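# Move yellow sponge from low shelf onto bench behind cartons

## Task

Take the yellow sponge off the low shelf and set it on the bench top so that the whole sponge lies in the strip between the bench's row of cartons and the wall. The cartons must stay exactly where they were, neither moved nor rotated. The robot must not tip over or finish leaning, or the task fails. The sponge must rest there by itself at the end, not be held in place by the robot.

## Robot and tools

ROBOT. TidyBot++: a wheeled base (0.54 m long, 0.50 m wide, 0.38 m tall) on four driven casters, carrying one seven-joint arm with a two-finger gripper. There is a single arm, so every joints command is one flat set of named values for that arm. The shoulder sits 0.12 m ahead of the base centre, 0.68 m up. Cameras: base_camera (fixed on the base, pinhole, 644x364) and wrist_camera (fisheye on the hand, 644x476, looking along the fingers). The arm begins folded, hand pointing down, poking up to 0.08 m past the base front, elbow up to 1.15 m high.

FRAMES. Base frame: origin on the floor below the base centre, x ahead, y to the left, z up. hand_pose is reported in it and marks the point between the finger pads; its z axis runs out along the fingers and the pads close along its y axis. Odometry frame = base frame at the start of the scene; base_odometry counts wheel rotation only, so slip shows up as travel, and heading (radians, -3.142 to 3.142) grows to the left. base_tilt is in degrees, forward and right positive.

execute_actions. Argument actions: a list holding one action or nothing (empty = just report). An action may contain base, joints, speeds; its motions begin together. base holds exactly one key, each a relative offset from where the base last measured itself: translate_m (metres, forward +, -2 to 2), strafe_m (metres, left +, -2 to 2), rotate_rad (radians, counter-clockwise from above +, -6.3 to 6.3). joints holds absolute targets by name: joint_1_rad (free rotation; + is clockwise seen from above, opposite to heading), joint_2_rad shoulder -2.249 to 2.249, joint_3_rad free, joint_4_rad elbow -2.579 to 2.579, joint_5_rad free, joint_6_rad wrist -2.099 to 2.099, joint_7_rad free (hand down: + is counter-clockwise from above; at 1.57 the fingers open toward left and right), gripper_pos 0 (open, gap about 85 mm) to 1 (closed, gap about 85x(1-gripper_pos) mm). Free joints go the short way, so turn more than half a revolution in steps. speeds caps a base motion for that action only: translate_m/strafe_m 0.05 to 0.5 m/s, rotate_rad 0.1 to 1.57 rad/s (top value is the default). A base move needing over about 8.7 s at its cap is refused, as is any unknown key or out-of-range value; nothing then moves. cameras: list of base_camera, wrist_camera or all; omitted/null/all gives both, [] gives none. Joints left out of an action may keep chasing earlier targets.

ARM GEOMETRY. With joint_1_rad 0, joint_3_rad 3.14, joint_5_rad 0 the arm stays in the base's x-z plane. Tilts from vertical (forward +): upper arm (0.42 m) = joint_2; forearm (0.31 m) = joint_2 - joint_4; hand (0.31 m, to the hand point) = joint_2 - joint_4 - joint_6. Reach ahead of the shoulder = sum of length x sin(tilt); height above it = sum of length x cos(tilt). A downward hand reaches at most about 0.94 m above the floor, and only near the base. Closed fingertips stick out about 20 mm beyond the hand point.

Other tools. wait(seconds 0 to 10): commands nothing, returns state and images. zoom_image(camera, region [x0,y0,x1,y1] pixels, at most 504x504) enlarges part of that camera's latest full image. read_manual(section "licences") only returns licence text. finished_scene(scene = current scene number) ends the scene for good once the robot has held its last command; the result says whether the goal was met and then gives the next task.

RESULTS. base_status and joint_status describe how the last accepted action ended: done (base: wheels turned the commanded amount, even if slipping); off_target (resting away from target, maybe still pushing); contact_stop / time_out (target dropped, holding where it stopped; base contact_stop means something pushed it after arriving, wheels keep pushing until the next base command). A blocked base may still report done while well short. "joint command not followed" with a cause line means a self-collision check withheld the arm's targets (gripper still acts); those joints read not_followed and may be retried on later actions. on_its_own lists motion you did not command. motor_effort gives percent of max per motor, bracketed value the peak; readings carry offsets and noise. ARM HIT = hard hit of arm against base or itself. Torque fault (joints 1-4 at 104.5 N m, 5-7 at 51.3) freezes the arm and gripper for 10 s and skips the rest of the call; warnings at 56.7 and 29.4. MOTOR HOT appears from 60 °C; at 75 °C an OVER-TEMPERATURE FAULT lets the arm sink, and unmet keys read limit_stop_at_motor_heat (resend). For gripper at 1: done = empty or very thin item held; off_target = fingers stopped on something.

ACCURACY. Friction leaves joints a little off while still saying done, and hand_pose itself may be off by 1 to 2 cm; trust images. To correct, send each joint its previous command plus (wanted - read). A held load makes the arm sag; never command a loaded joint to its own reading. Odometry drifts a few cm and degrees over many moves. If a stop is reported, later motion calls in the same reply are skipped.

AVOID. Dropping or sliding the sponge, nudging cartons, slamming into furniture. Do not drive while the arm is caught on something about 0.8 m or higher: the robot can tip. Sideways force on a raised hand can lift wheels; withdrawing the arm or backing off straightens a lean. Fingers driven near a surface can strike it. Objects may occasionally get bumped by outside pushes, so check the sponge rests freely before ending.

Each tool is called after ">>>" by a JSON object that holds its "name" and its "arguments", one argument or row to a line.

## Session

>>> {"name": "execute_actions", "arguments": {
  "actions": []
}}

Scene clock: 0.00 s.
base_odometry: x=+0.000 y=+0.000 heading=+0.000 (m, m, rad; odometry frame)
base_tilt: forward=-0.1 right=+0.7 (deg)
base_status: not commanded
joint_positions: joint_1_rad=-0.047 joint_2_rad=-0.312 joint_3_rad=+3.139 joint_4_rad=-2.495 joint_5_rad=+0.006 joint_6_rad=-0.844 joint_7_rad=+1.528 gripper_pos=+0.000
joint_status: not commanded
motor_effort: joint_1_rad=+0 joint_2_rad=-1 joint_3_rad=+0 joint_4_rad=+10 joint_5_rad=+1 joint_6_rad=+0 joint_7_rad=+0 (%)
hand_pose: x=+0.2827 y=+0.0079 z=+0.5925 quat_wxyz=(+0.000, +0.998, +0.005, +0.058) (m; base frame)
pictures: base_camera, wrist_camera
Images, in order (width x height): base_camera 644x364, wrist_camera 644x476.

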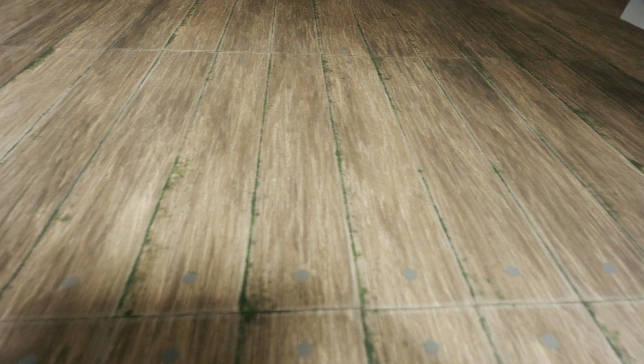

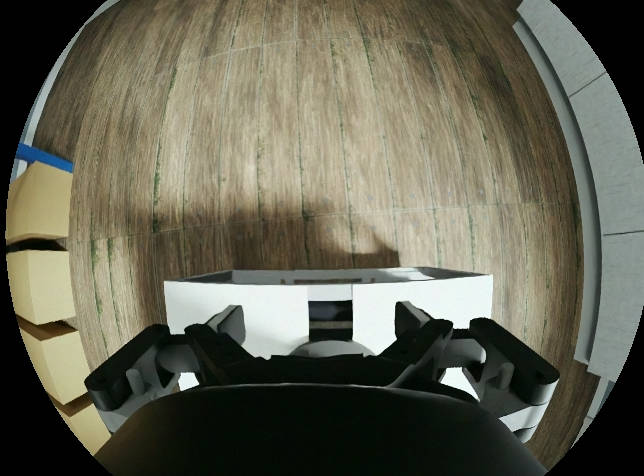

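>>> {"name": "execute_actions", "arguments": {
  "actions": [
    {"joints":{"joint_6_rad":0.3,"joint_1_rad":0.0}}
  ],
  "cameras": ["wrist_camera"]
}}

Scene clock: 4.67 s.
base_odometry: x=+0.000 y=+0.000 heading=+0.000 (m, m, rad; odometry frame)
base_tilt: forward=-0.1 right=+0.7 (deg)
base_status: not commanded
joint_positions: joint_1_rad=-0.023 joint_2_rad=-0.312 joint_3_rad=+3.139 joint_4_rad=-2.495 joint_5_rad=+0.006 joint_6_rad=+0.280 joint_7_rad=+1.528 gripper_pos=+0.000
joint_status: all done
motor_effort: joint_1_rad=+0(0) joint_2_rad=-7(7) joint_3_rad=+0(0) joint_4_rad=+17(17) joint_5_rad=+0(1) joint_6_rad=+8(7) joint_7_rad=+0(0) (%)
hand_pose: x=+0.5412 y=+0.0125 z=+0.8003 quat_wxyz=(-0.018, +0.814, -0.004, +0.580) (m; base frame)
pictures: wrist_camera
Images, in order (width x height): wrist_camera 644x476.

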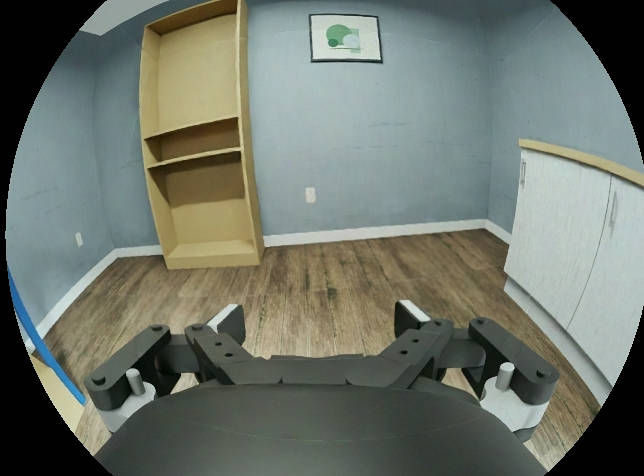

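>>> {"name": "execute_actions", "arguments": {
  "actions": [
    {"joints":{"joint_1_rad":-2.3}}
  ],
  "cameras": ["wrist_camera"]
}}

Scene clock: 11.37 s.
base_odometry: x=+0.000 y=+0.000 heading=+0.000 (m, m, rad; odometry frame)
base_tilt: forward=-0.1 right=+0.7 (deg)
base_status: not commanded
joint_positions: joint_1_rad=-2.279 joint_2_rad=-0.312 joint_3_rad=+3.139 joint_4_rad=-2.495 joint_5_rad=+0.006 joint_6_rad=+0.280 joint_7_rad=+1.528 gripper_pos=+0.000
joint_status: all done
motor_effort: joint_1_rad=+0(1) joint_2_rad=-7(7) joint_3_rad=+0(0) joint_4_rad=+17(17) joint_5_rad=+1(1) joint_6_rad=+7(8) joint_7_rad=+0(0) (%)
hand_pose: x=-0.1580 y=+0.3189 z=+0.8003 quat_wxyz=(-0.532, +0.352, +0.734, +0.232) (m; base frame)
pictures: wrist_camera
Images, in order (width x height): wrist_camera 644x476.

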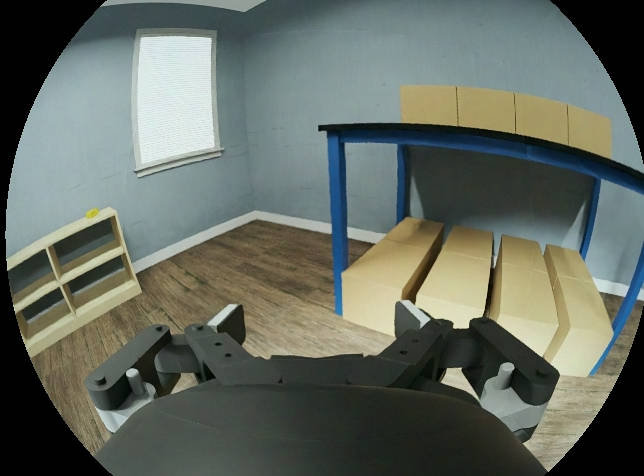

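>>> {"name": "execute_actions", "arguments": {
  "actions": [
    {"base":{"rotate_rad":3.19},"joints":{"joint_1_rad":0.02,"joint_6_rad":-0.3}}
  ]
}}

Scene clock: 25.53 s.
base_odometry: x=+0.000 y=+0.000 heading=-3.094 (m, m, rad; odometry frame)
base_tilt: forward=-0.1 right=+0.7 (deg)
base_status: done
joint_positions: joint_1_rad=-0.002 joint_2_rad=-0.312 joint_3_rad=+3.139 joint_4_rad=-2.495 joint_5_rad=+0.006 joint_6_rad=-0.258 joint_7_rad=+1.528 gripper_pos=+0.000
joint_status: all done
motor_effort: joint_1_rad=+0(1) joint_2_rad=-5(7) joint_3_rad=+0(1) joint_4_rad=+15(18) joint_5_rad=+1(1) joint_6_rad=+5(8) joint_7_rad=+0(0) (%)
hand_pose: x=+0.4480 y=+0.0024 z=+0.6640 quat_wxyz=(-0.006, +0.939, -0.015, +0.344) (m; base frame)
pictures: base_camera, wrist_camera
Images, in order (width x height): base_camera 644x364, wrist_camera 644x476.

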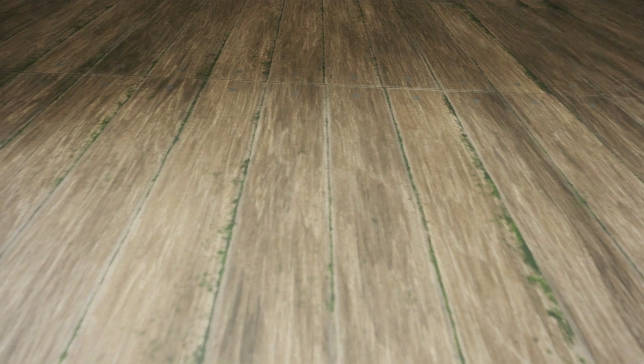

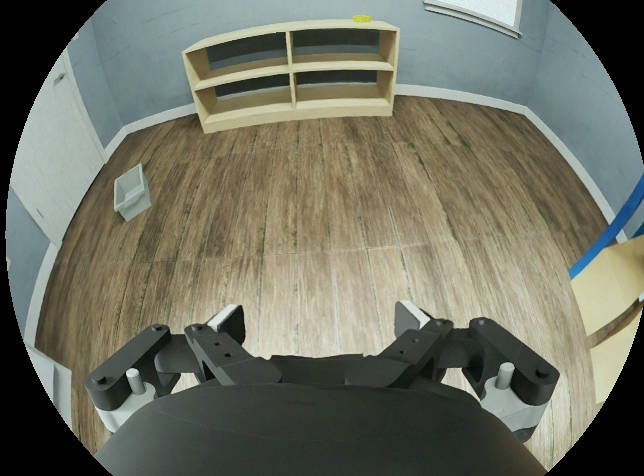

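>>> {"name": "execute_actions", "arguments": {
  "actions": [
    {"base":{"strafe_m":-0.15},"joints":{"joint_2_rad":0.014,"joint_4_rad":-1.362,"joint_6_rad":-1.765,"joint_7_rad":0.03}}
  ],
  "cameras": []
}}

>>> {"name": "execute_actions", "arguments": {
  "actions": [
    {"base":{"translate_m":1.25}}
  ]
}}

Scene clock: 38.27 s.
base_odometry: x=-0.007 y=+0.150 heading=-3.093 (m, m, rad; odometry frame)
base_tilt: forward=-0.1 right=+0.7 (deg)
base_status: done
joint_positions: joint_1_rad=+0.001 joint_2_rad=-0.006 joint_3_rad=+3.139 joint_4_rad=-1.382 joint_5_rad=+0.006 joint_6_rad=-1.725 joint_7_rad=+0.060 gripper_pos=+0.000
joint_status: all done
motor_effort: joint_1_rad=+0(1) joint_2_rad=-15(15) joint_3_rad=+0(2) joint_4_rad=+15(17) joint_5_rad=+1(0) joint_6_rad=+0(6) joint_7_rad=+0(0) (%)
hand_pose: x=+0.4374 y=+0.0000 z=+0.8524 quat_wxyz=(-0.012, +0.728, -0.685, +0.017) (m; base frame)
pictures: none
No camera images: the call's "cameras" was empty. Leave "cameras" out to get every camera's image.

Scene clock: 42.13 s.
base_odometry: x=-1.256 y=+0.090 heading=-3.093 (m, m, rad; odometry frame)
base_tilt: forward=+0.0 right=+0.7 (deg)
base_status: done
joint_positions: joint_1_rad=+0.001 joint_2_rad=+0.008 joint_3_rad=+3.139 joint_4_rad=-1.381 joint_5_rad=+0.006 joint_6_rad=-1.727 joint_7_rad=+0.060 gripper_pos=+0.000
joint_status: not commanded
motor_effort: joint_1_rad=+0(0) joint_2_rad=-16(18) joint_3_rad=+0(1) joint_4_rad=+15(16) joint_5_rad=+1(1) joint_6_rad=+0(1) joint_7_rad=+0(0) (%)
hand_pose: x=+0.4395 y=-0.0001 z=+0.8481 quat_wxyz=(-0.007, +0.728, -0.685, +0.011) (m; base frame)
pictures: base_camera, wrist_camera
Images, in order (width x height): base_camera 644x364, wrist_camera 644x476.

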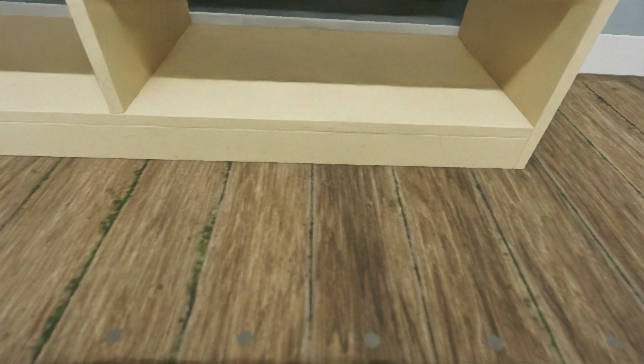

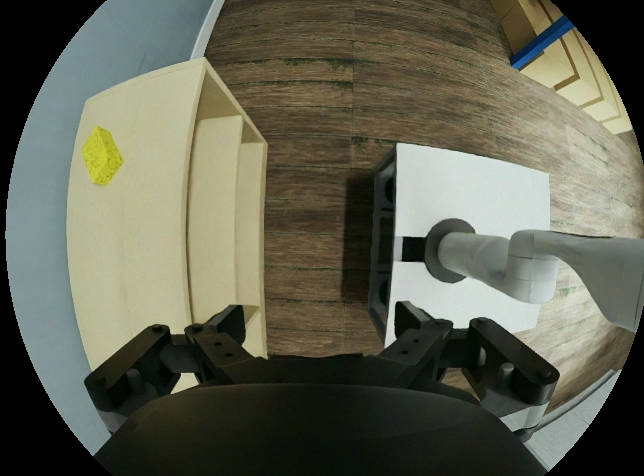

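>>> {"name": "execute_actions", "arguments": {
  "actions": [
    {"base":{"strafe_m":-0.15},"joints":{"joint_2_rad":0.2,"joint_4_rad":-1.2,"joint_6_rad":-1.76}}
  ],
  "cameras": []
}}

>>> {"name": "execute_actions", "arguments": {
  "actions": [
    {"base":{"translate_m":0.27},"speeds":{"translate_m":0.25}}
  ]
}}

Scene clock: 53.43 s.
base_odometry: x=-1.263 y=+0.239 heading=-3.093 (m, m, rad; odometry frame)
base_tilt: forward=-0.1 right=+0.7 (deg)
base_status: done
joint_positions: joint_1_rad=+0.009 joint_2_rad=+0.198 joint_3_rad=+3.139 joint_4_rad=-1.222 joint_5_rad=+0.006 joint_6_rad=-1.727 joint_7_rad=+0.060 gripper_pos=+0.000
joint_status: all done
motor_effort: joint_1_rad=-1(2) joint_2_rad=-23(25) joint_3_rad=+0(2) joint_4_rad=+15(14) joint_5_rad=+1(2) joint_6_rad=+1(1) joint_7_rad=+0(0) (%)
hand_pose: x=+0.5109 y=-0.0030 z=+0.8304 quat_wxyz=(+0.004, +0.725, -0.688, +0.000) (m; base frame)
pictures: none
No camera images: the call's "cameras" was empty. Leave "cameras" out to get every camera's image.

Scene clock: 55.40 s.
base_odometry: x=-1.533 y=+0.226 heading=-3.093 (m, m, rad; odometry frame)
base_tilt: forward=-0.1 right=+0.7 (deg)
base_status: done
joint_positions: joint_1_rad=+0.009 joint_2_rad=+0.198 joint_3_rad=+3.139 joint_4_rad=-1.221 joint_5_rad=+0.006 joint_6_rad=-1.727 joint_7_rad=+0.060 gripper_pos=+0.000
joint_status: not commanded
motor_effort: joint_1_rad=+0(0) joint_2_rad=-22(25) joint_3_rad=+0(0) joint_4_rad=+15(16) joint_5_rad=+1(1) joint_6_rad=+1(1) joint_7_rad=+0(0) (%)
hand_pose: x=+0.5113 y=-0.0030 z=+0.8307 quat_wxyz=(+0.003, +0.725, -0.688, +0.000) (m; base frame)
pictures: base_camera, wrist_camera
Images, in order (width x height): base_camera 644x364, wrist_camera 644x476.

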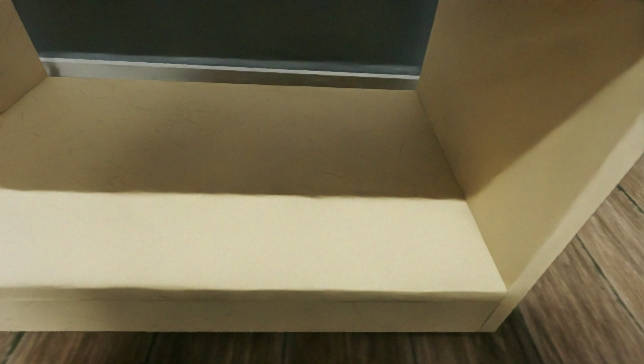

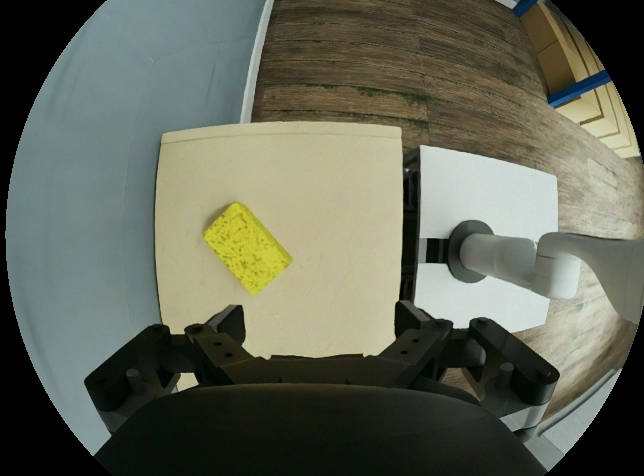

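>>> {"name": "execute_actions", "arguments": {
  "actions": [
    {"joints":{"joint_1_rad":0.08,"joint_2_rad":0.436,"joint_4_rad":-1.35,"joint_6_rad":-1.34,"joint_7_rad":0.87}}
  ],
  "cameras": ["wrist_camera"]
}}

Scene clock: 66.70 s.
base_odometry: x=-1.533 y=+0.226 heading=-3.093 (m, m, rad; odometry frame)
base_tilt: forward=+0.0 right=+0.7 (deg)
base_status: not commanded
joint_positions: joint_1_rad=+0.058 joint_2_rad=+0.440 joint_3_rad=+3.139 joint_4_rad=-1.335 joint_5_rad=+0.006 joint_6_rad=-1.377 joint_7_rad=+0.850 gripper_pos=+0.000
joint_status: all done
motor_effort: joint_1_rad=+0(0) joint_2_rad=-31(35) joint_3_rad=+0(1) joint_4_rad=+15(16) joint_5_rad=+1(1) joint_6_rad=+0(1) joint_7_rad=+0(1) (%)
hand_pose: x=+0.6021 y=-0.0277 z=+0.6874 quat_wxyz=(+0.004, +0.926, -0.378, -0.004) (m; base frame)
pictures: wrist_camera
Images, in order (width x height): wrist_camera 644x476.

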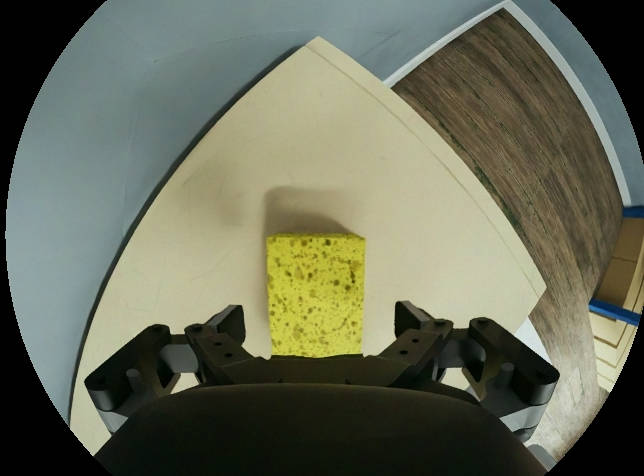

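>>> {"name": "execute_actions", "arguments": {
  "actions": [
    {"joints":{"joint_2_rad":0.483,"joint_4_rad":-1.485,"joint_6_rad":-1.16}}
  ],
  "cameras": ["wrist_camera"]
}}

>>> {"name": "execute_actions", "arguments": {
  "actions": [
    {"joints":{"gripper_pos":1.0}}
  ],
  "cameras": ["wrist_camera"]
}}

Scene clock: 72.67 s.
base_odometry: x=-1.533 y=+0.226 heading=-3.093 (m, m, rad; odometry frame)
base_tilt: forward=-0.1 right=+0.7 (deg)
base_status: not commanded
joint_positions: joint_1_rad=+0.058 joint_2_rad=+0.475 joint_3_rad=+3.139 joint_4_rad=-1.469 joint_5_rad=+0.006 joint_6_rad=-1.200 joint_7_rad=+0.850 gripper_pos=+0.000
joint_status: all done
motor_effort: joint_1_rad=+0(0) joint_2_rad=-31(34) joint_3_rad=-1(0) joint_4_rad=+14(15) joint_5_rad=+1(1) joint_6_rad=+0(1) joint_7_rad=+0(0) (%)
hand_pose: x=+0.6026 y=-0.0276 z=+0.6302 quat_wxyz=(+0.003, +0.926, -0.378, +0.000) (m; base frame)
pictures: wrist_camera
Images, in order (width x height): wrist_camera 644x476.

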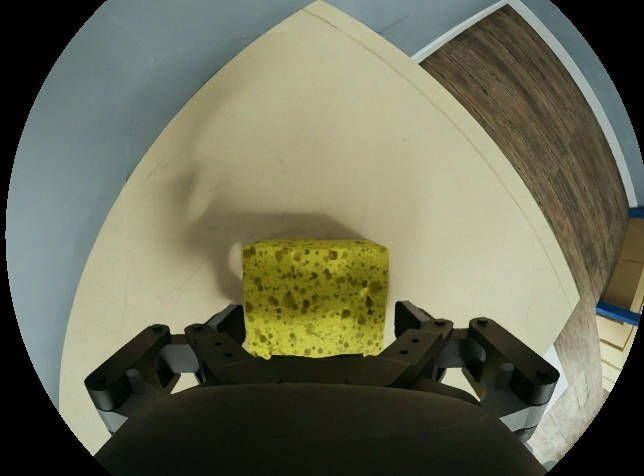

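Scene clock: 73.77 s.
base_odometry: x=-1.533 y=+0.226 heading=-3.093 (m, m, rad; odometry frame)
base_tilt: forward=-0.1 right=+0.7 (deg)
base_status: not commanded
joint_positions: joint_1_rad=+0.059 joint_2_rad=+0.472 joint_3_rad=+3.139 joint_4_rad=-1.470 joint_5_rad=+0.006 joint_6_rad=-1.200 joint_7_rad=+0.850 gripper_pos=+0.376
joint_status: gripper_pos off_target (ended at +0.376, target +1.000)
motor_effort: joint_1_rad=+0(1) joint_2_rad=-28(33) joint_3_rad=+0(1) joint_4_rad=+11(14) joint_5_rad=+1(1) joint_6_rad=+0(2) joint_7_rad=+0(0) (%)
hand_pose: x=+0.6024 y=-0.0276 z=+0.6314 quat_wxyz=(+0.002, +0.926, -0.378, +0.001) (m; base frame)
pictures: wrist_camera
Images, in order (width x height): wrist_camera 644x476.

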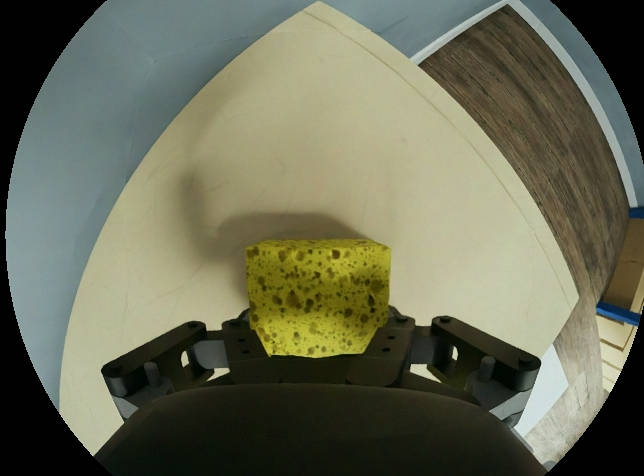

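>>> {"name": "execute_actions", "arguments": {
  "actions": [
    {"joints":{"joint_1_rad":0.02,"joint_2_rad":0.30,"joint_4_rad":-1.40,"joint_6_rad":-1.40,"joint_7_rad":1.58}}
  ],
  "cameras": []
}}

>>> {"name": "execute_actions", "arguments": {
  "actions": [
    {"base":{"translate_m":-0.15},"joints":{"joint_2_rad":-0.366,"joint_4_rad":-1.47,"joint_6_rad":-1.16}}
  ],
  "cameras": []
}}

>>> {"name": "execute_actions", "arguments": {
  "actions": [
    {"base":{"rotate_rad":-1.57}}
  ]
}}

Scene clock: 80.53 s.
base_odometry: x=-1.533 y=+0.226 heading=-3.093 (m, m, rad; odometry frame)
base_tilt: forward=-0.1 right=+0.7 (deg)
base_status: not commanded
joint_positions: joint_1_rad=+0.040 joint_2_rad=+0.299 joint_3_rad=+3.139 joint_4_rad=-1.417 joint_5_rad=+0.006 joint_6_rad=-1.362 joint_7_rad=+1.561 gripper_pos=+0.376
joint_status: all done
motor_effort: joint_1_rad=+0(1) joint_2_rad=-28(33) joint_3_rad=+0(1) joint_4_rad=+15(16) joint_5_rad=+1(1) joint_6_rad=+1(2) joint_7_rad=+0(0) (%)
hand_pose: x=+0.5736 y=-0.0176 z=+0.7278 quat_wxyz=(+0.003, +0.999, -0.023, +0.032) (m; base frame)
pictures: none
No camera images: the call's "cameras" was empty. Leave "cameras" out to get every camera's image.

Scene clock: 82.53 s.
base_odometry: x=-1.383 y=+0.234 heading=-3.093 (m, m, rad; odometry frame)
base_tilt: forward=-0.1 right=+0.7 (deg)
base_status: done
joint_positions: joint_1_rad=+0.037 joint_2_rad=-0.355 joint_3_rad=+3.139 joint_4_rad=-1.447 joint_5_rad=+0.006 joint_6_rad=-1.203 joint_7_rad=+1.561 gripper_pos=+0.377
joint_status: all done
motor_effort: joint_1_rad=+0(2) joint_2_rad=-6(31) joint_3_rad=+0(2) joint_4_rad=+17(18) joint_5_rad=+1(2) joint_6_rad=+6(6) joint_7_rad=+0(0) (%)
hand_pose: x=+0.4846 y=-0.0130 z=+1.0147 quat_wxyz=(+0.009, +0.912, -0.020, +0.410) (m; base frame)
pictures: none
No camera images: the call's "cameras" was empty. Leave "cameras" out to get every camera's image.

Scene clock: 84.87 s.
base_odometry: x=-1.383 y=+0.234 heading=+1.621 (m, m, rad; odometry frame)
base_tilt: forward=-0.1 right=+0.7 (deg)
base_status: done
joint_positions: joint_1_rad=+0.037 joint_2_rad=-0.355 joint_3_rad=+3.140 joint_4_rad=-1.448 joint_5_rad=+0.006 joint_6_rad=-1.200 joint_7_rad=+1.561 gripper_pos=+0.377
joint_status: not commanded
motor_effort: joint_1_rad=+0(1) joint_2_rad=-6(8) joint_3_rad=+0(3) joint_4_rad=+17(17) joint_5_rad=+1(2) joint_6_rad=+6(7) joint_7_rad=+0(0) (%)
hand_pose: x=+0.4852 y=-0.0133 z=+1.0151 quat_wxyz=(+0.009, +0.911, -0.021, +0.412) (m; base frame)
pictures: base_camera, wrist_camera
Images, in order (width x height): base_camera 644x364, wrist_camera 644x476.

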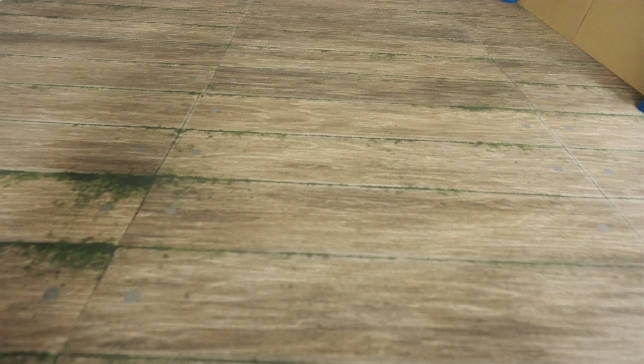

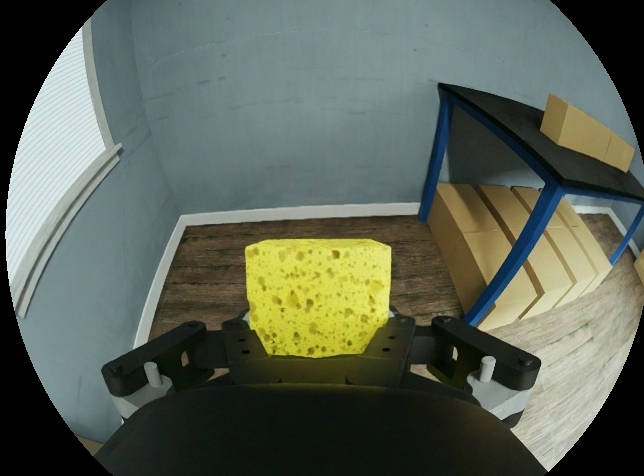

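>>> {"name": "execute_actions", "arguments": {
  "actions": [
    {"base":{"strafe_m":-0.22},"joints":{"joint_1_rad":1.59}}
  ],
  "cameras": []
}}

>>> {"name": "execute_actions", "arguments": {
  "actions": [
    {"base":{"translate_m":0.3},"speeds":{"translate_m":0.3}}
  ]
}}

Scene clock: 97.33 s.
base_odometry: x=-1.163 y=+0.245 heading=+1.620 (m, m, rad; odometry frame)
base_tilt: forward=-0.1 right=+0.7 (deg)
base_status: done
joint_positions: joint_1_rad=+1.569 joint_2_rad=-0.355 joint_3_rad=+3.140 joint_4_rad=-1.449 joint_5_rad=+0.006 joint_6_rad=-1.200 joint_7_rad=+1.561 gripper_pos=+0.377
joint_status: all done
motor_effort: joint_1_rad=+0(0) joint_2_rad=-5(8) joint_3_rad=+0(3) joint_4_rad=+18(17) joint_5_rad=+1(2) joint_6_rad=+6(6) joint_7_rad=+0(0) (%)
hand_pose: x=+0.1198 y=-0.3665 z=+1.0148 quat_wxyz=(+0.291, +0.642, -0.647, +0.291) (m; base frame)
pictures: none
No camera images: the call's "cameras" was empty. Leave "cameras" out to get every camera's image.

Scene clock: 99.30 s.
base_odometry: x=-1.178 y=+0.545 heading=+1.620 (m, m, rad; odometry frame)
base_tilt: forward=-0.1 right=+0.7 (deg)
base_status: done
joint_positions: joint_1_rad=+1.570 joint_2_rad=-0.355 joint_3_rad=+3.140 joint_4_rad=-1.449 joint_5_rad=+0.006 joint_6_rad=-1.200 joint_7_rad=+1.561 gripper_pos=+0.377
joint_status: not commanded
motor_effort: joint_1_rad=+0(1) joint_2_rad=-5(7) joint_3_rad=+0(2) joint_4_rad=+17(18) joint_5_rad=+0(0) joint_6_rad=+6(6) joint_7_rad=+0(0) (%)
hand_pose: x=+0.1194 y=-0.3664 z=+1.0145 quat_wxyz=(+0.291, +0.642, -0.647, +0.290) (m; base frame)
pictures: base_camera, wrist_camera
Images, in order (width x height): base_camera 644x364, wrist_camera 644x476.

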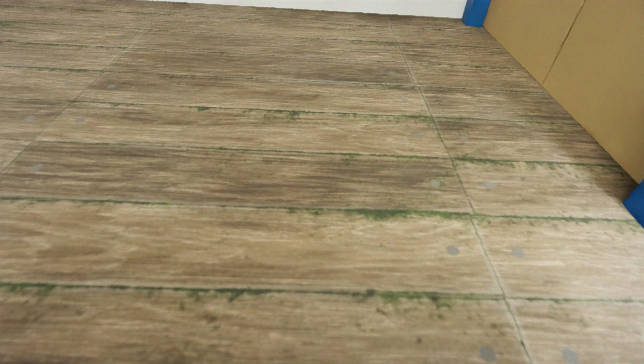

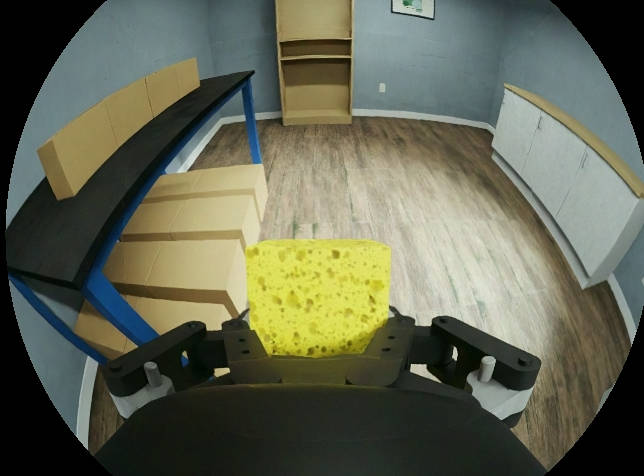

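>>> {"name": "execute_actions", "arguments": {
  "actions": [
    {"base":{"strafe_m":-0.07},"joints":{"joint_2_rad":-0.42,"joint_4_rad":-1.42}}
  ],
  "cameras": []
}}

>>> {"name": "execute_actions", "arguments": {
  "actions": [
    {"base":{"translate_m":0.35},"speeds":{"translate_m":0.3}}
  ]
}}

Scene clock: 107.33 s.
base_odometry: x=-1.108 y=+0.548 heading=+1.620 (m, m, rad; odometry frame)
base_tilt: forward=-0.1 right=+0.7 (deg)
base_status: done
joint_positions: joint_1_rad=+1.570 joint_2_rad=-0.412 joint_3_rad=+3.140 joint_4_rad=-1.430 joint_5_rad=+0.006 joint_6_rad=-1.199 joint_7_rad=+1.561 gripper_pos=+0.377
joint_status: all done
motor_effort: joint_1_rad=+0(0) joint_2_rad=-4(8) joint_3_rad=+0(1) joint_4_rad=+17(17) joint_5_rad=+1(0) joint_6_rad=+6(7) joint_7_rad=+1(0) (%)
hand_pose: x=+0.1194 y=-0.3474 z=+1.0451 quat_wxyz=(+0.316, +0.630, -0.635, +0.315) (m; base frame)
pictures: none
No camera images: the call's "cameras" was empty. Leave "cameras" out to get every camera's image.

Scene clock: 109.47 s.
base_odometry: x=-1.125 y=+0.898 heading=+1.620 (m, m, rad; odometry frame)
base_tilt: forward=-0.1 right=+0.7 (deg)
base_status: done
joint_positions: joint_1_rad=+1.571 joint_2_rad=-0.412 joint_3_rad=+3.141 joint_4_rad=-1.430 joint_5_rad=+0.006 joint_6_rad=-1.199 joint_7_rad=+1.561 gripper_pos=+0.377
joint_status: not commanded
motor_effort: joint_1_rad=+0(1) joint_2_rad=-3(4) joint_3_rad=+0(3) joint_4_rad=+17(17) joint_5_rad=+1(0) joint_6_rad=+7(7) joint_7_rad=+0(0) (%)
hand_pose: x=+0.1191 y=-0.3475 z=+1.0452 quat_wxyz=(+0.316, +0.630, -0.636, +0.315) (m; base frame)
pictures: base_camera, wrist_camera
Images, in order (width x height): base_camera 644x364, wrist_camera 644x476.

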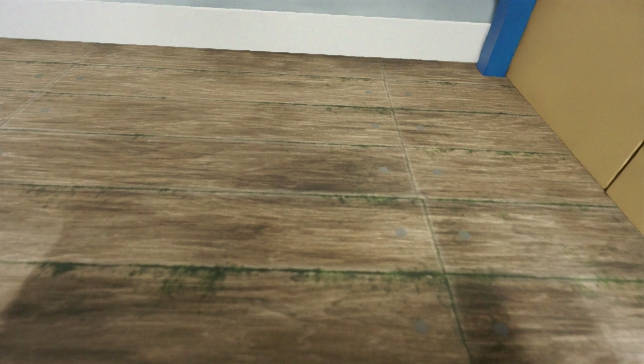

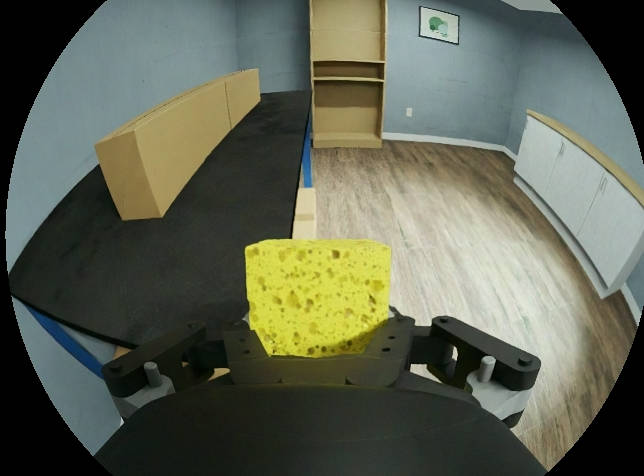

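>>> {"name": "execute_actions", "arguments": {
  "actions": [
    {"base":{"translate_m":0.45},"speeds":{"translate_m":0.3}}
  ]
}}

Scene clock: 123.93 s.
base_odometry: x=-1.147 y=+1.347 heading=+1.620 (m, m, rad; odometry frame)
base_tilt: forward=-0.1 right=+0.7 (deg)
base_status: done
joint_positions: joint_1_rad=+1.571 joint_2_rad=-0.413 joint_3_rad=+3.141 joint_4_rad=-1.430 joint_5_rad=+0.006 joint_6_rad=-1.199 joint_7_rad=+1.561 gripper_pos=+0.377
joint_status: not commanded
motor_effort: joint_1_rad=+0(0) joint_2_rad=-3(5) joint_3_rad=+0(2) joint_4_rad=+17(18) joint_5_rad=+1(0) joint_6_rad=+7(7) joint_7_rad=+0(0) (%)
hand_pose: x=+0.1191 y=-0.3475 z=+1.0452 quat_wxyz=(+0.316, +0.630, -0.636, +0.315) (m; base frame)
pictures: base_camera, wrist_camera
Images, in order (width x height): base_camera 644x364, wrist_camera 644x476.

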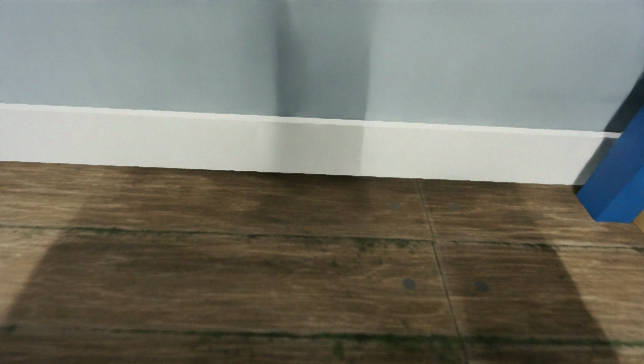

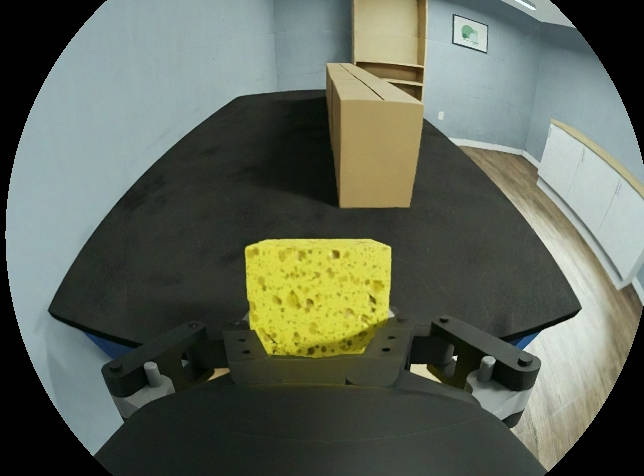

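>>> {"name": "execute_actions", "arguments": {
  "actions": [
    {"base":{"translate_m":0.2},"speeds":{"translate_m":0.25}}
  ],
  "cameras": []
}}

>>> {"name": "execute_actions", "arguments": {
  "actions": [
    {"base":{"strafe_m":-0.04},"joints":{"joint_2_rad":0.40,"joint_4_rad":-0.70,"joint_6_rad":-1.13}}
  ]
}}

Scene clock: 131.80 s.
base_odometry: x=-1.157 y=+1.547 heading=+1.620 (m, m, rad; odometry frame)
base_tilt: forward=-0.1 right=+0.7 (deg)
base_status: done
joint_positions: joint_1_rad=+1.571 joint_2_rad=-0.413 joint_3_rad=+3.140 joint_4_rad=-1.430 joint_5_rad=+0.006 joint_6_rad=-1.199 joint_7_rad=+1.561 gripper_pos=+0.377
joint_status: not commanded
motor_effort: joint_1_rad=+0(0) joint_2_rad=-3(5) joint_3_rad=+0(2) joint_4_rad=+17(17) joint_5_rad=+1(0) joint_6_rad=+6(7) joint_7_rad=+0(0) (%)
hand_pose: x=+0.1192 y=-0.3475 z=+1.0452 quat_wxyz=(+0.316, +0.630, -0.635, +0.315) (m; base frame)
pictures: none
No camera images: the call's "cameras" was empty. Leave "cameras" out to get every camera's image.

Scene clock: 133.90 s.
base_odometry: x=-1.117 y=+1.550 heading=+1.620 (m, m, rad; odometry frame)
base_tilt: forward=-0.1 right=+0.7 (deg)
base_status: done
joint_positions: joint_1_rad=+1.571 joint_2_rad=+0.400 joint_3_rad=+3.140 joint_4_rad=-0.724 joint_5_rad=+0.006 joint_6_rad=-1.173 joint_7_rad=+1.561 gripper_pos=+0.377
joint_status: all done
motor_effort: joint_1_rad=+0(0) joint_2_rad=-32(34) joint_3_rad=-1(1) joint_4_rad=+17(19) joint_5_rad=+1(0) joint_6_rad=+7(8) joint_7_rad=+0(0) (%)
hand_pose: x=+0.1191 y=-0.6800 z=+0.9986 quat_wxyz=(+0.290, +0.642, -0.648, +0.289) (m; base frame)
pictures: base_camera, wrist_camera
Images, in order (width x height): base_camera 644x364, wrist_camera 644x476.

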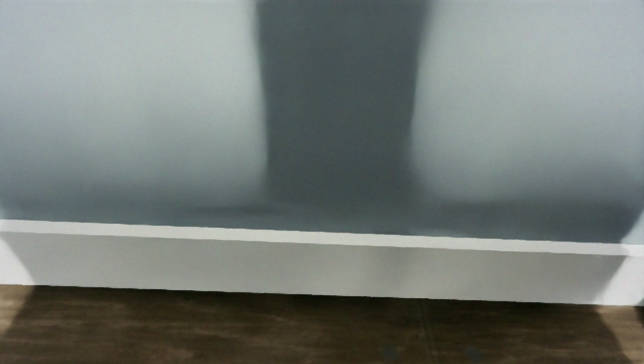

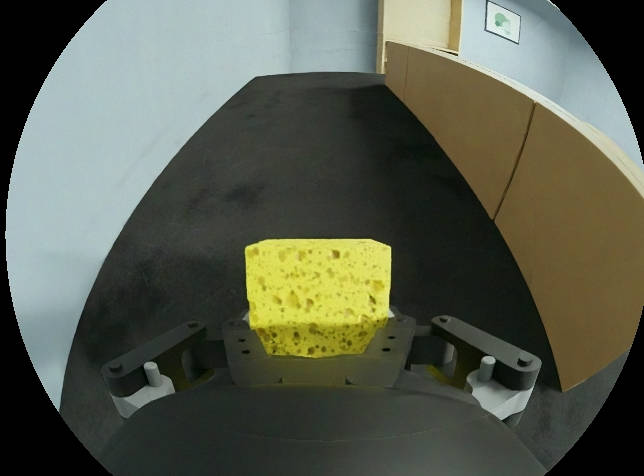

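>>> {"name": "execute_actions", "arguments": {
  "actions": [
    {"joints":{"joint_2_rad":0.52,"joint_4_rad":-0.63,"joint_6_rad":-1.12}}
  ]
}}

Scene clock: 138.93 s.
base_odometry: x=-1.117 y=+1.550 heading=+1.620 (m, m, rad; odometry frame)
base_tilt: forward=-0.1 right=+0.7 (deg)
base_status: not commanded
joint_positions: joint_1_rad=+1.571 joint_2_rad=+0.503 joint_3_rad=+3.140 joint_4_rad=-0.641 joint_5_rad=+0.006 joint_6_rad=-1.151 joint_7_rad=+1.561 gripper_pos=+0.377
joint_status: all done
motor_effort: joint_1_rad=+0(0) joint_2_rad=-36(37) joint_3_rad=-1(1) joint_4_rad=+17(16) joint_5_rad=+1(1) joint_6_rad=+6(7) joint_7_rad=+0(0) (%)
hand_pose: x=+0.1191 y=-0.7219 z=+0.9743 quat_wxyz=(+0.291, +0.642, -0.648, +0.290) (m; base frame)
pictures: base_camera, wrist_camera
Images, in order (width x height): base_camera 644x364, wrist_camera 644x476.

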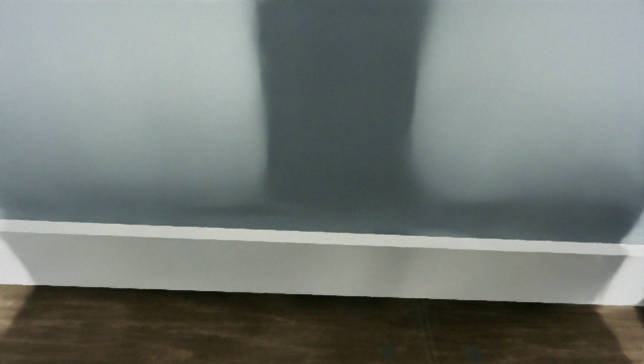

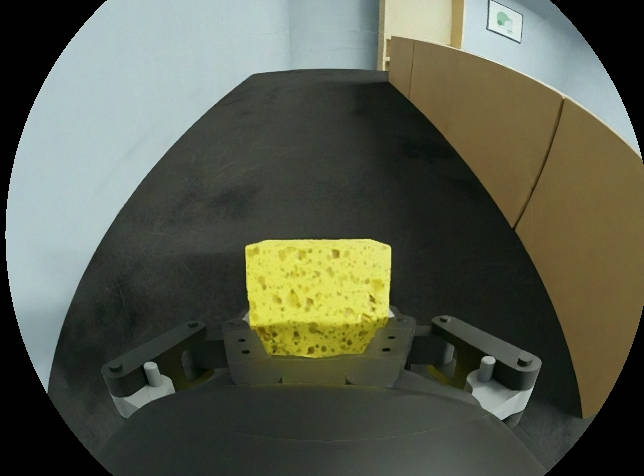

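>>> {"name": "execute_actions", "arguments": {
  "actions": [
    {"joints":{"joint_2_rad":0.56}}
  ],
  "cameras": ["wrist_camera"]
}}

Scene clock: 142.07 s.
base_odometry: x=-1.117 y=+1.550 heading=+1.620 (m, m, rad; odometry frame)
base_tilt: forward=-0.1 right=+0.7 (deg)
base_status: not commanded
joint_positions: joint_1_rad=+1.571 joint_2_rad=+0.511 joint_3_rad=+3.140 joint_4_rad=-0.632 joint_5_rad=+0.006 joint_6_rad=-1.151 joint_7_rad=+1.561 gripper_pos=+0.377
joint_status: joint_2_rad off_target (ended at +0.511, target +0.560)
motor_effort: joint_1_rad=+0(0) joint_2_rad=-31(35) joint_3_rad=-1(1) joint_4_rad=+14(17) joint_5_rad=+1(1) joint_6_rad=+4(6) joint_7_rad=+0(0) (%)
hand_pose: x=+0.1191 y=-0.7250 z=+0.9735 quat_wxyz=(+0.291, +0.642, -0.647, +0.290) (m; base frame)
pictures: wrist_camera
Images, in order (width x height): wrist_camera 644x476.

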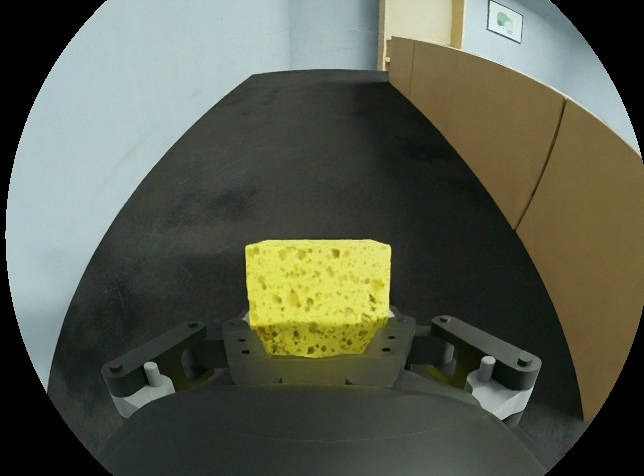

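Contact. Relieve the push and release.

>>> {"name": "execute_actions", "arguments": {
  "actions": [
    {"joints":{"joint_2_rad":0.52,"gripper_pos":0.0}}
  ],
  "cameras": ["wrist_camera"]
}}

>>> {"name": "execute_actions", "arguments": {
  "actions": [
    {"joints":{"joint_2_rad":0.3}}
  ],
  "cameras": []
}}

>>> {"name": "execute_actions", "arguments": {
  "actions": [
    {"joints":{"joint_2_rad":0.0,"joint_4_rad":-1.0,"joint_6_rad":-1.5}}
  ],
  "cameras": ["wrist_camera"]
}}

Scene clock: 147.70 s.
base_odometry: x=-1.117 y=+1.550 heading=+1.620 (m, m, rad; odometry frame)
base_tilt: forward=-0.1 right=+0.7 (deg)
base_status: not commanded
joint_positions: joint_1_rad=+1.571 joint_2_rad=+0.510 joint_3_rad=+3.140 joint_4_rad=-0.632 joint_5_rad=+0.006 joint_6_rad=-1.151 joint_7_rad=+1.561 gripper_pos=+0.000
joint_status: all done
motor_effort: joint_1_rad=+0(0) joint_2_rad=-37(37) joint_3_rad=-1(1) joint_4_rad=+17(18) joint_5_rad=+1(1) joint_6_rad=+6(6) joint_7_rad=+0(0) (%)
hand_pose: x=+0.1191 y=-0.7248 z=+0.9740 quat_wxyz=(+0.291, +0.642, -0.647, +0.291) (m; base frame)
pictures: wrist_camera
Images, in order (width x height): wrist_camera 644x476.

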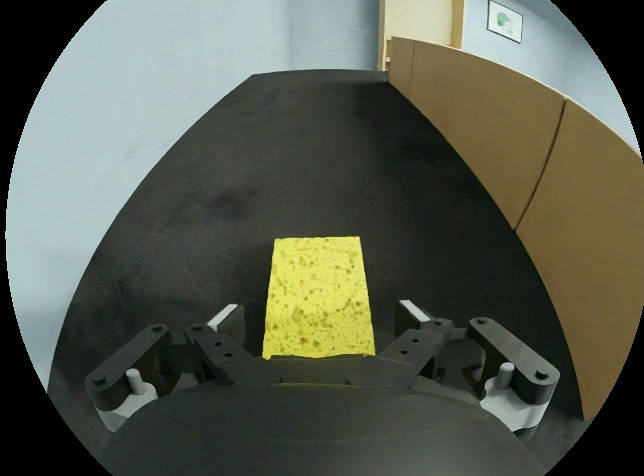

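Scene clock: 149.27 s.
base_odometry: x=-1.117 y=+1.550 heading=+1.620 (m, m, rad; odometry frame)
base_tilt: forward=-0.1 right=+0.7 (deg)
base_status: not commanded
joint_positions: joint_1_rad=+1.571 joint_2_rad=+0.292 joint_3_rad=+3.140 joint_4_rad=-0.632 joint_5_rad=+0.006 joint_6_rad=-1.151 joint_7_rad=+1.561 gripper_pos=+0.000
joint_status: all done
motor_effort: joint_1_rad=+0(0) joint_2_rad=-28(40) joint_3_rad=-1(1) joint_4_rad=+16(19) joint_5_rad=+0(1) joint_6_rad=+7(8) joint_7_rad=+0(0) (%)
hand_pose: x=+0.1191 y=-0.6447 z=+1.1235 quat_wxyz=(+0.359, +0.606, -0.612, +0.359) (m; base frame)
pictures: none
No camera images: the call's "cameras" was empty. Leave "cameras" out to get every camera's image.

Scene clock: 150.77 s.
base_odometry: x=-1.117 y=+1.550 heading=+1.620 (m, m, rad; odometry frame)
base_tilt: forward=-0.1 right=+0.7 (deg)
base_status: not commanded
joint_positions: joint_1_rad=+1.571 joint_2_rad=+0.004 joint_3_rad=+3.140 joint_4_rad=-0.977 joint_5_rad=+0.006 joint_6_rad=-1.462 joint_7_rad=+1.561 gripper_pos=+0.000
joint_status: all done
motor_effort: joint_1_rad=+0(0) joint_2_rad=-16(30) joint_3_rad=+0(0) joint_4_rad=+16(17) joint_5_rad=+1(1) joint_6_rad=+6(7) joint_7_rad=+0(0) (%)
hand_pose: x=+0.1190 y=-0.4631 z=+1.0395 quat_wxyz=(+0.243, +0.661, -0.668, +0.242) (m; base frame)
pictures: wrist_camera
Images, in order (width x height): wrist_camera 644x476.

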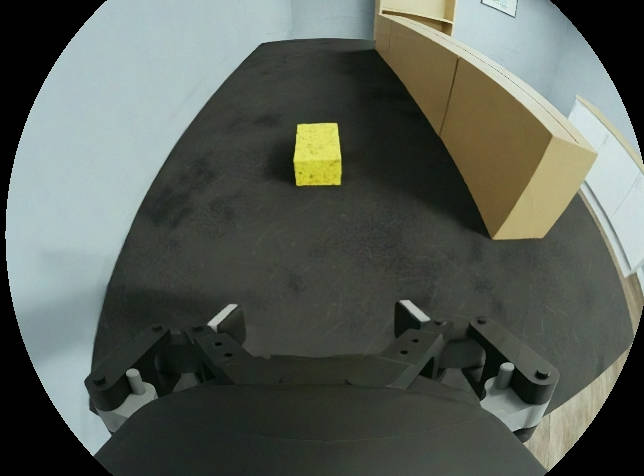

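>>> {"name": "finished_scene", "arguments": {
  "scene": 2
}}

The scene is finished: the task was done.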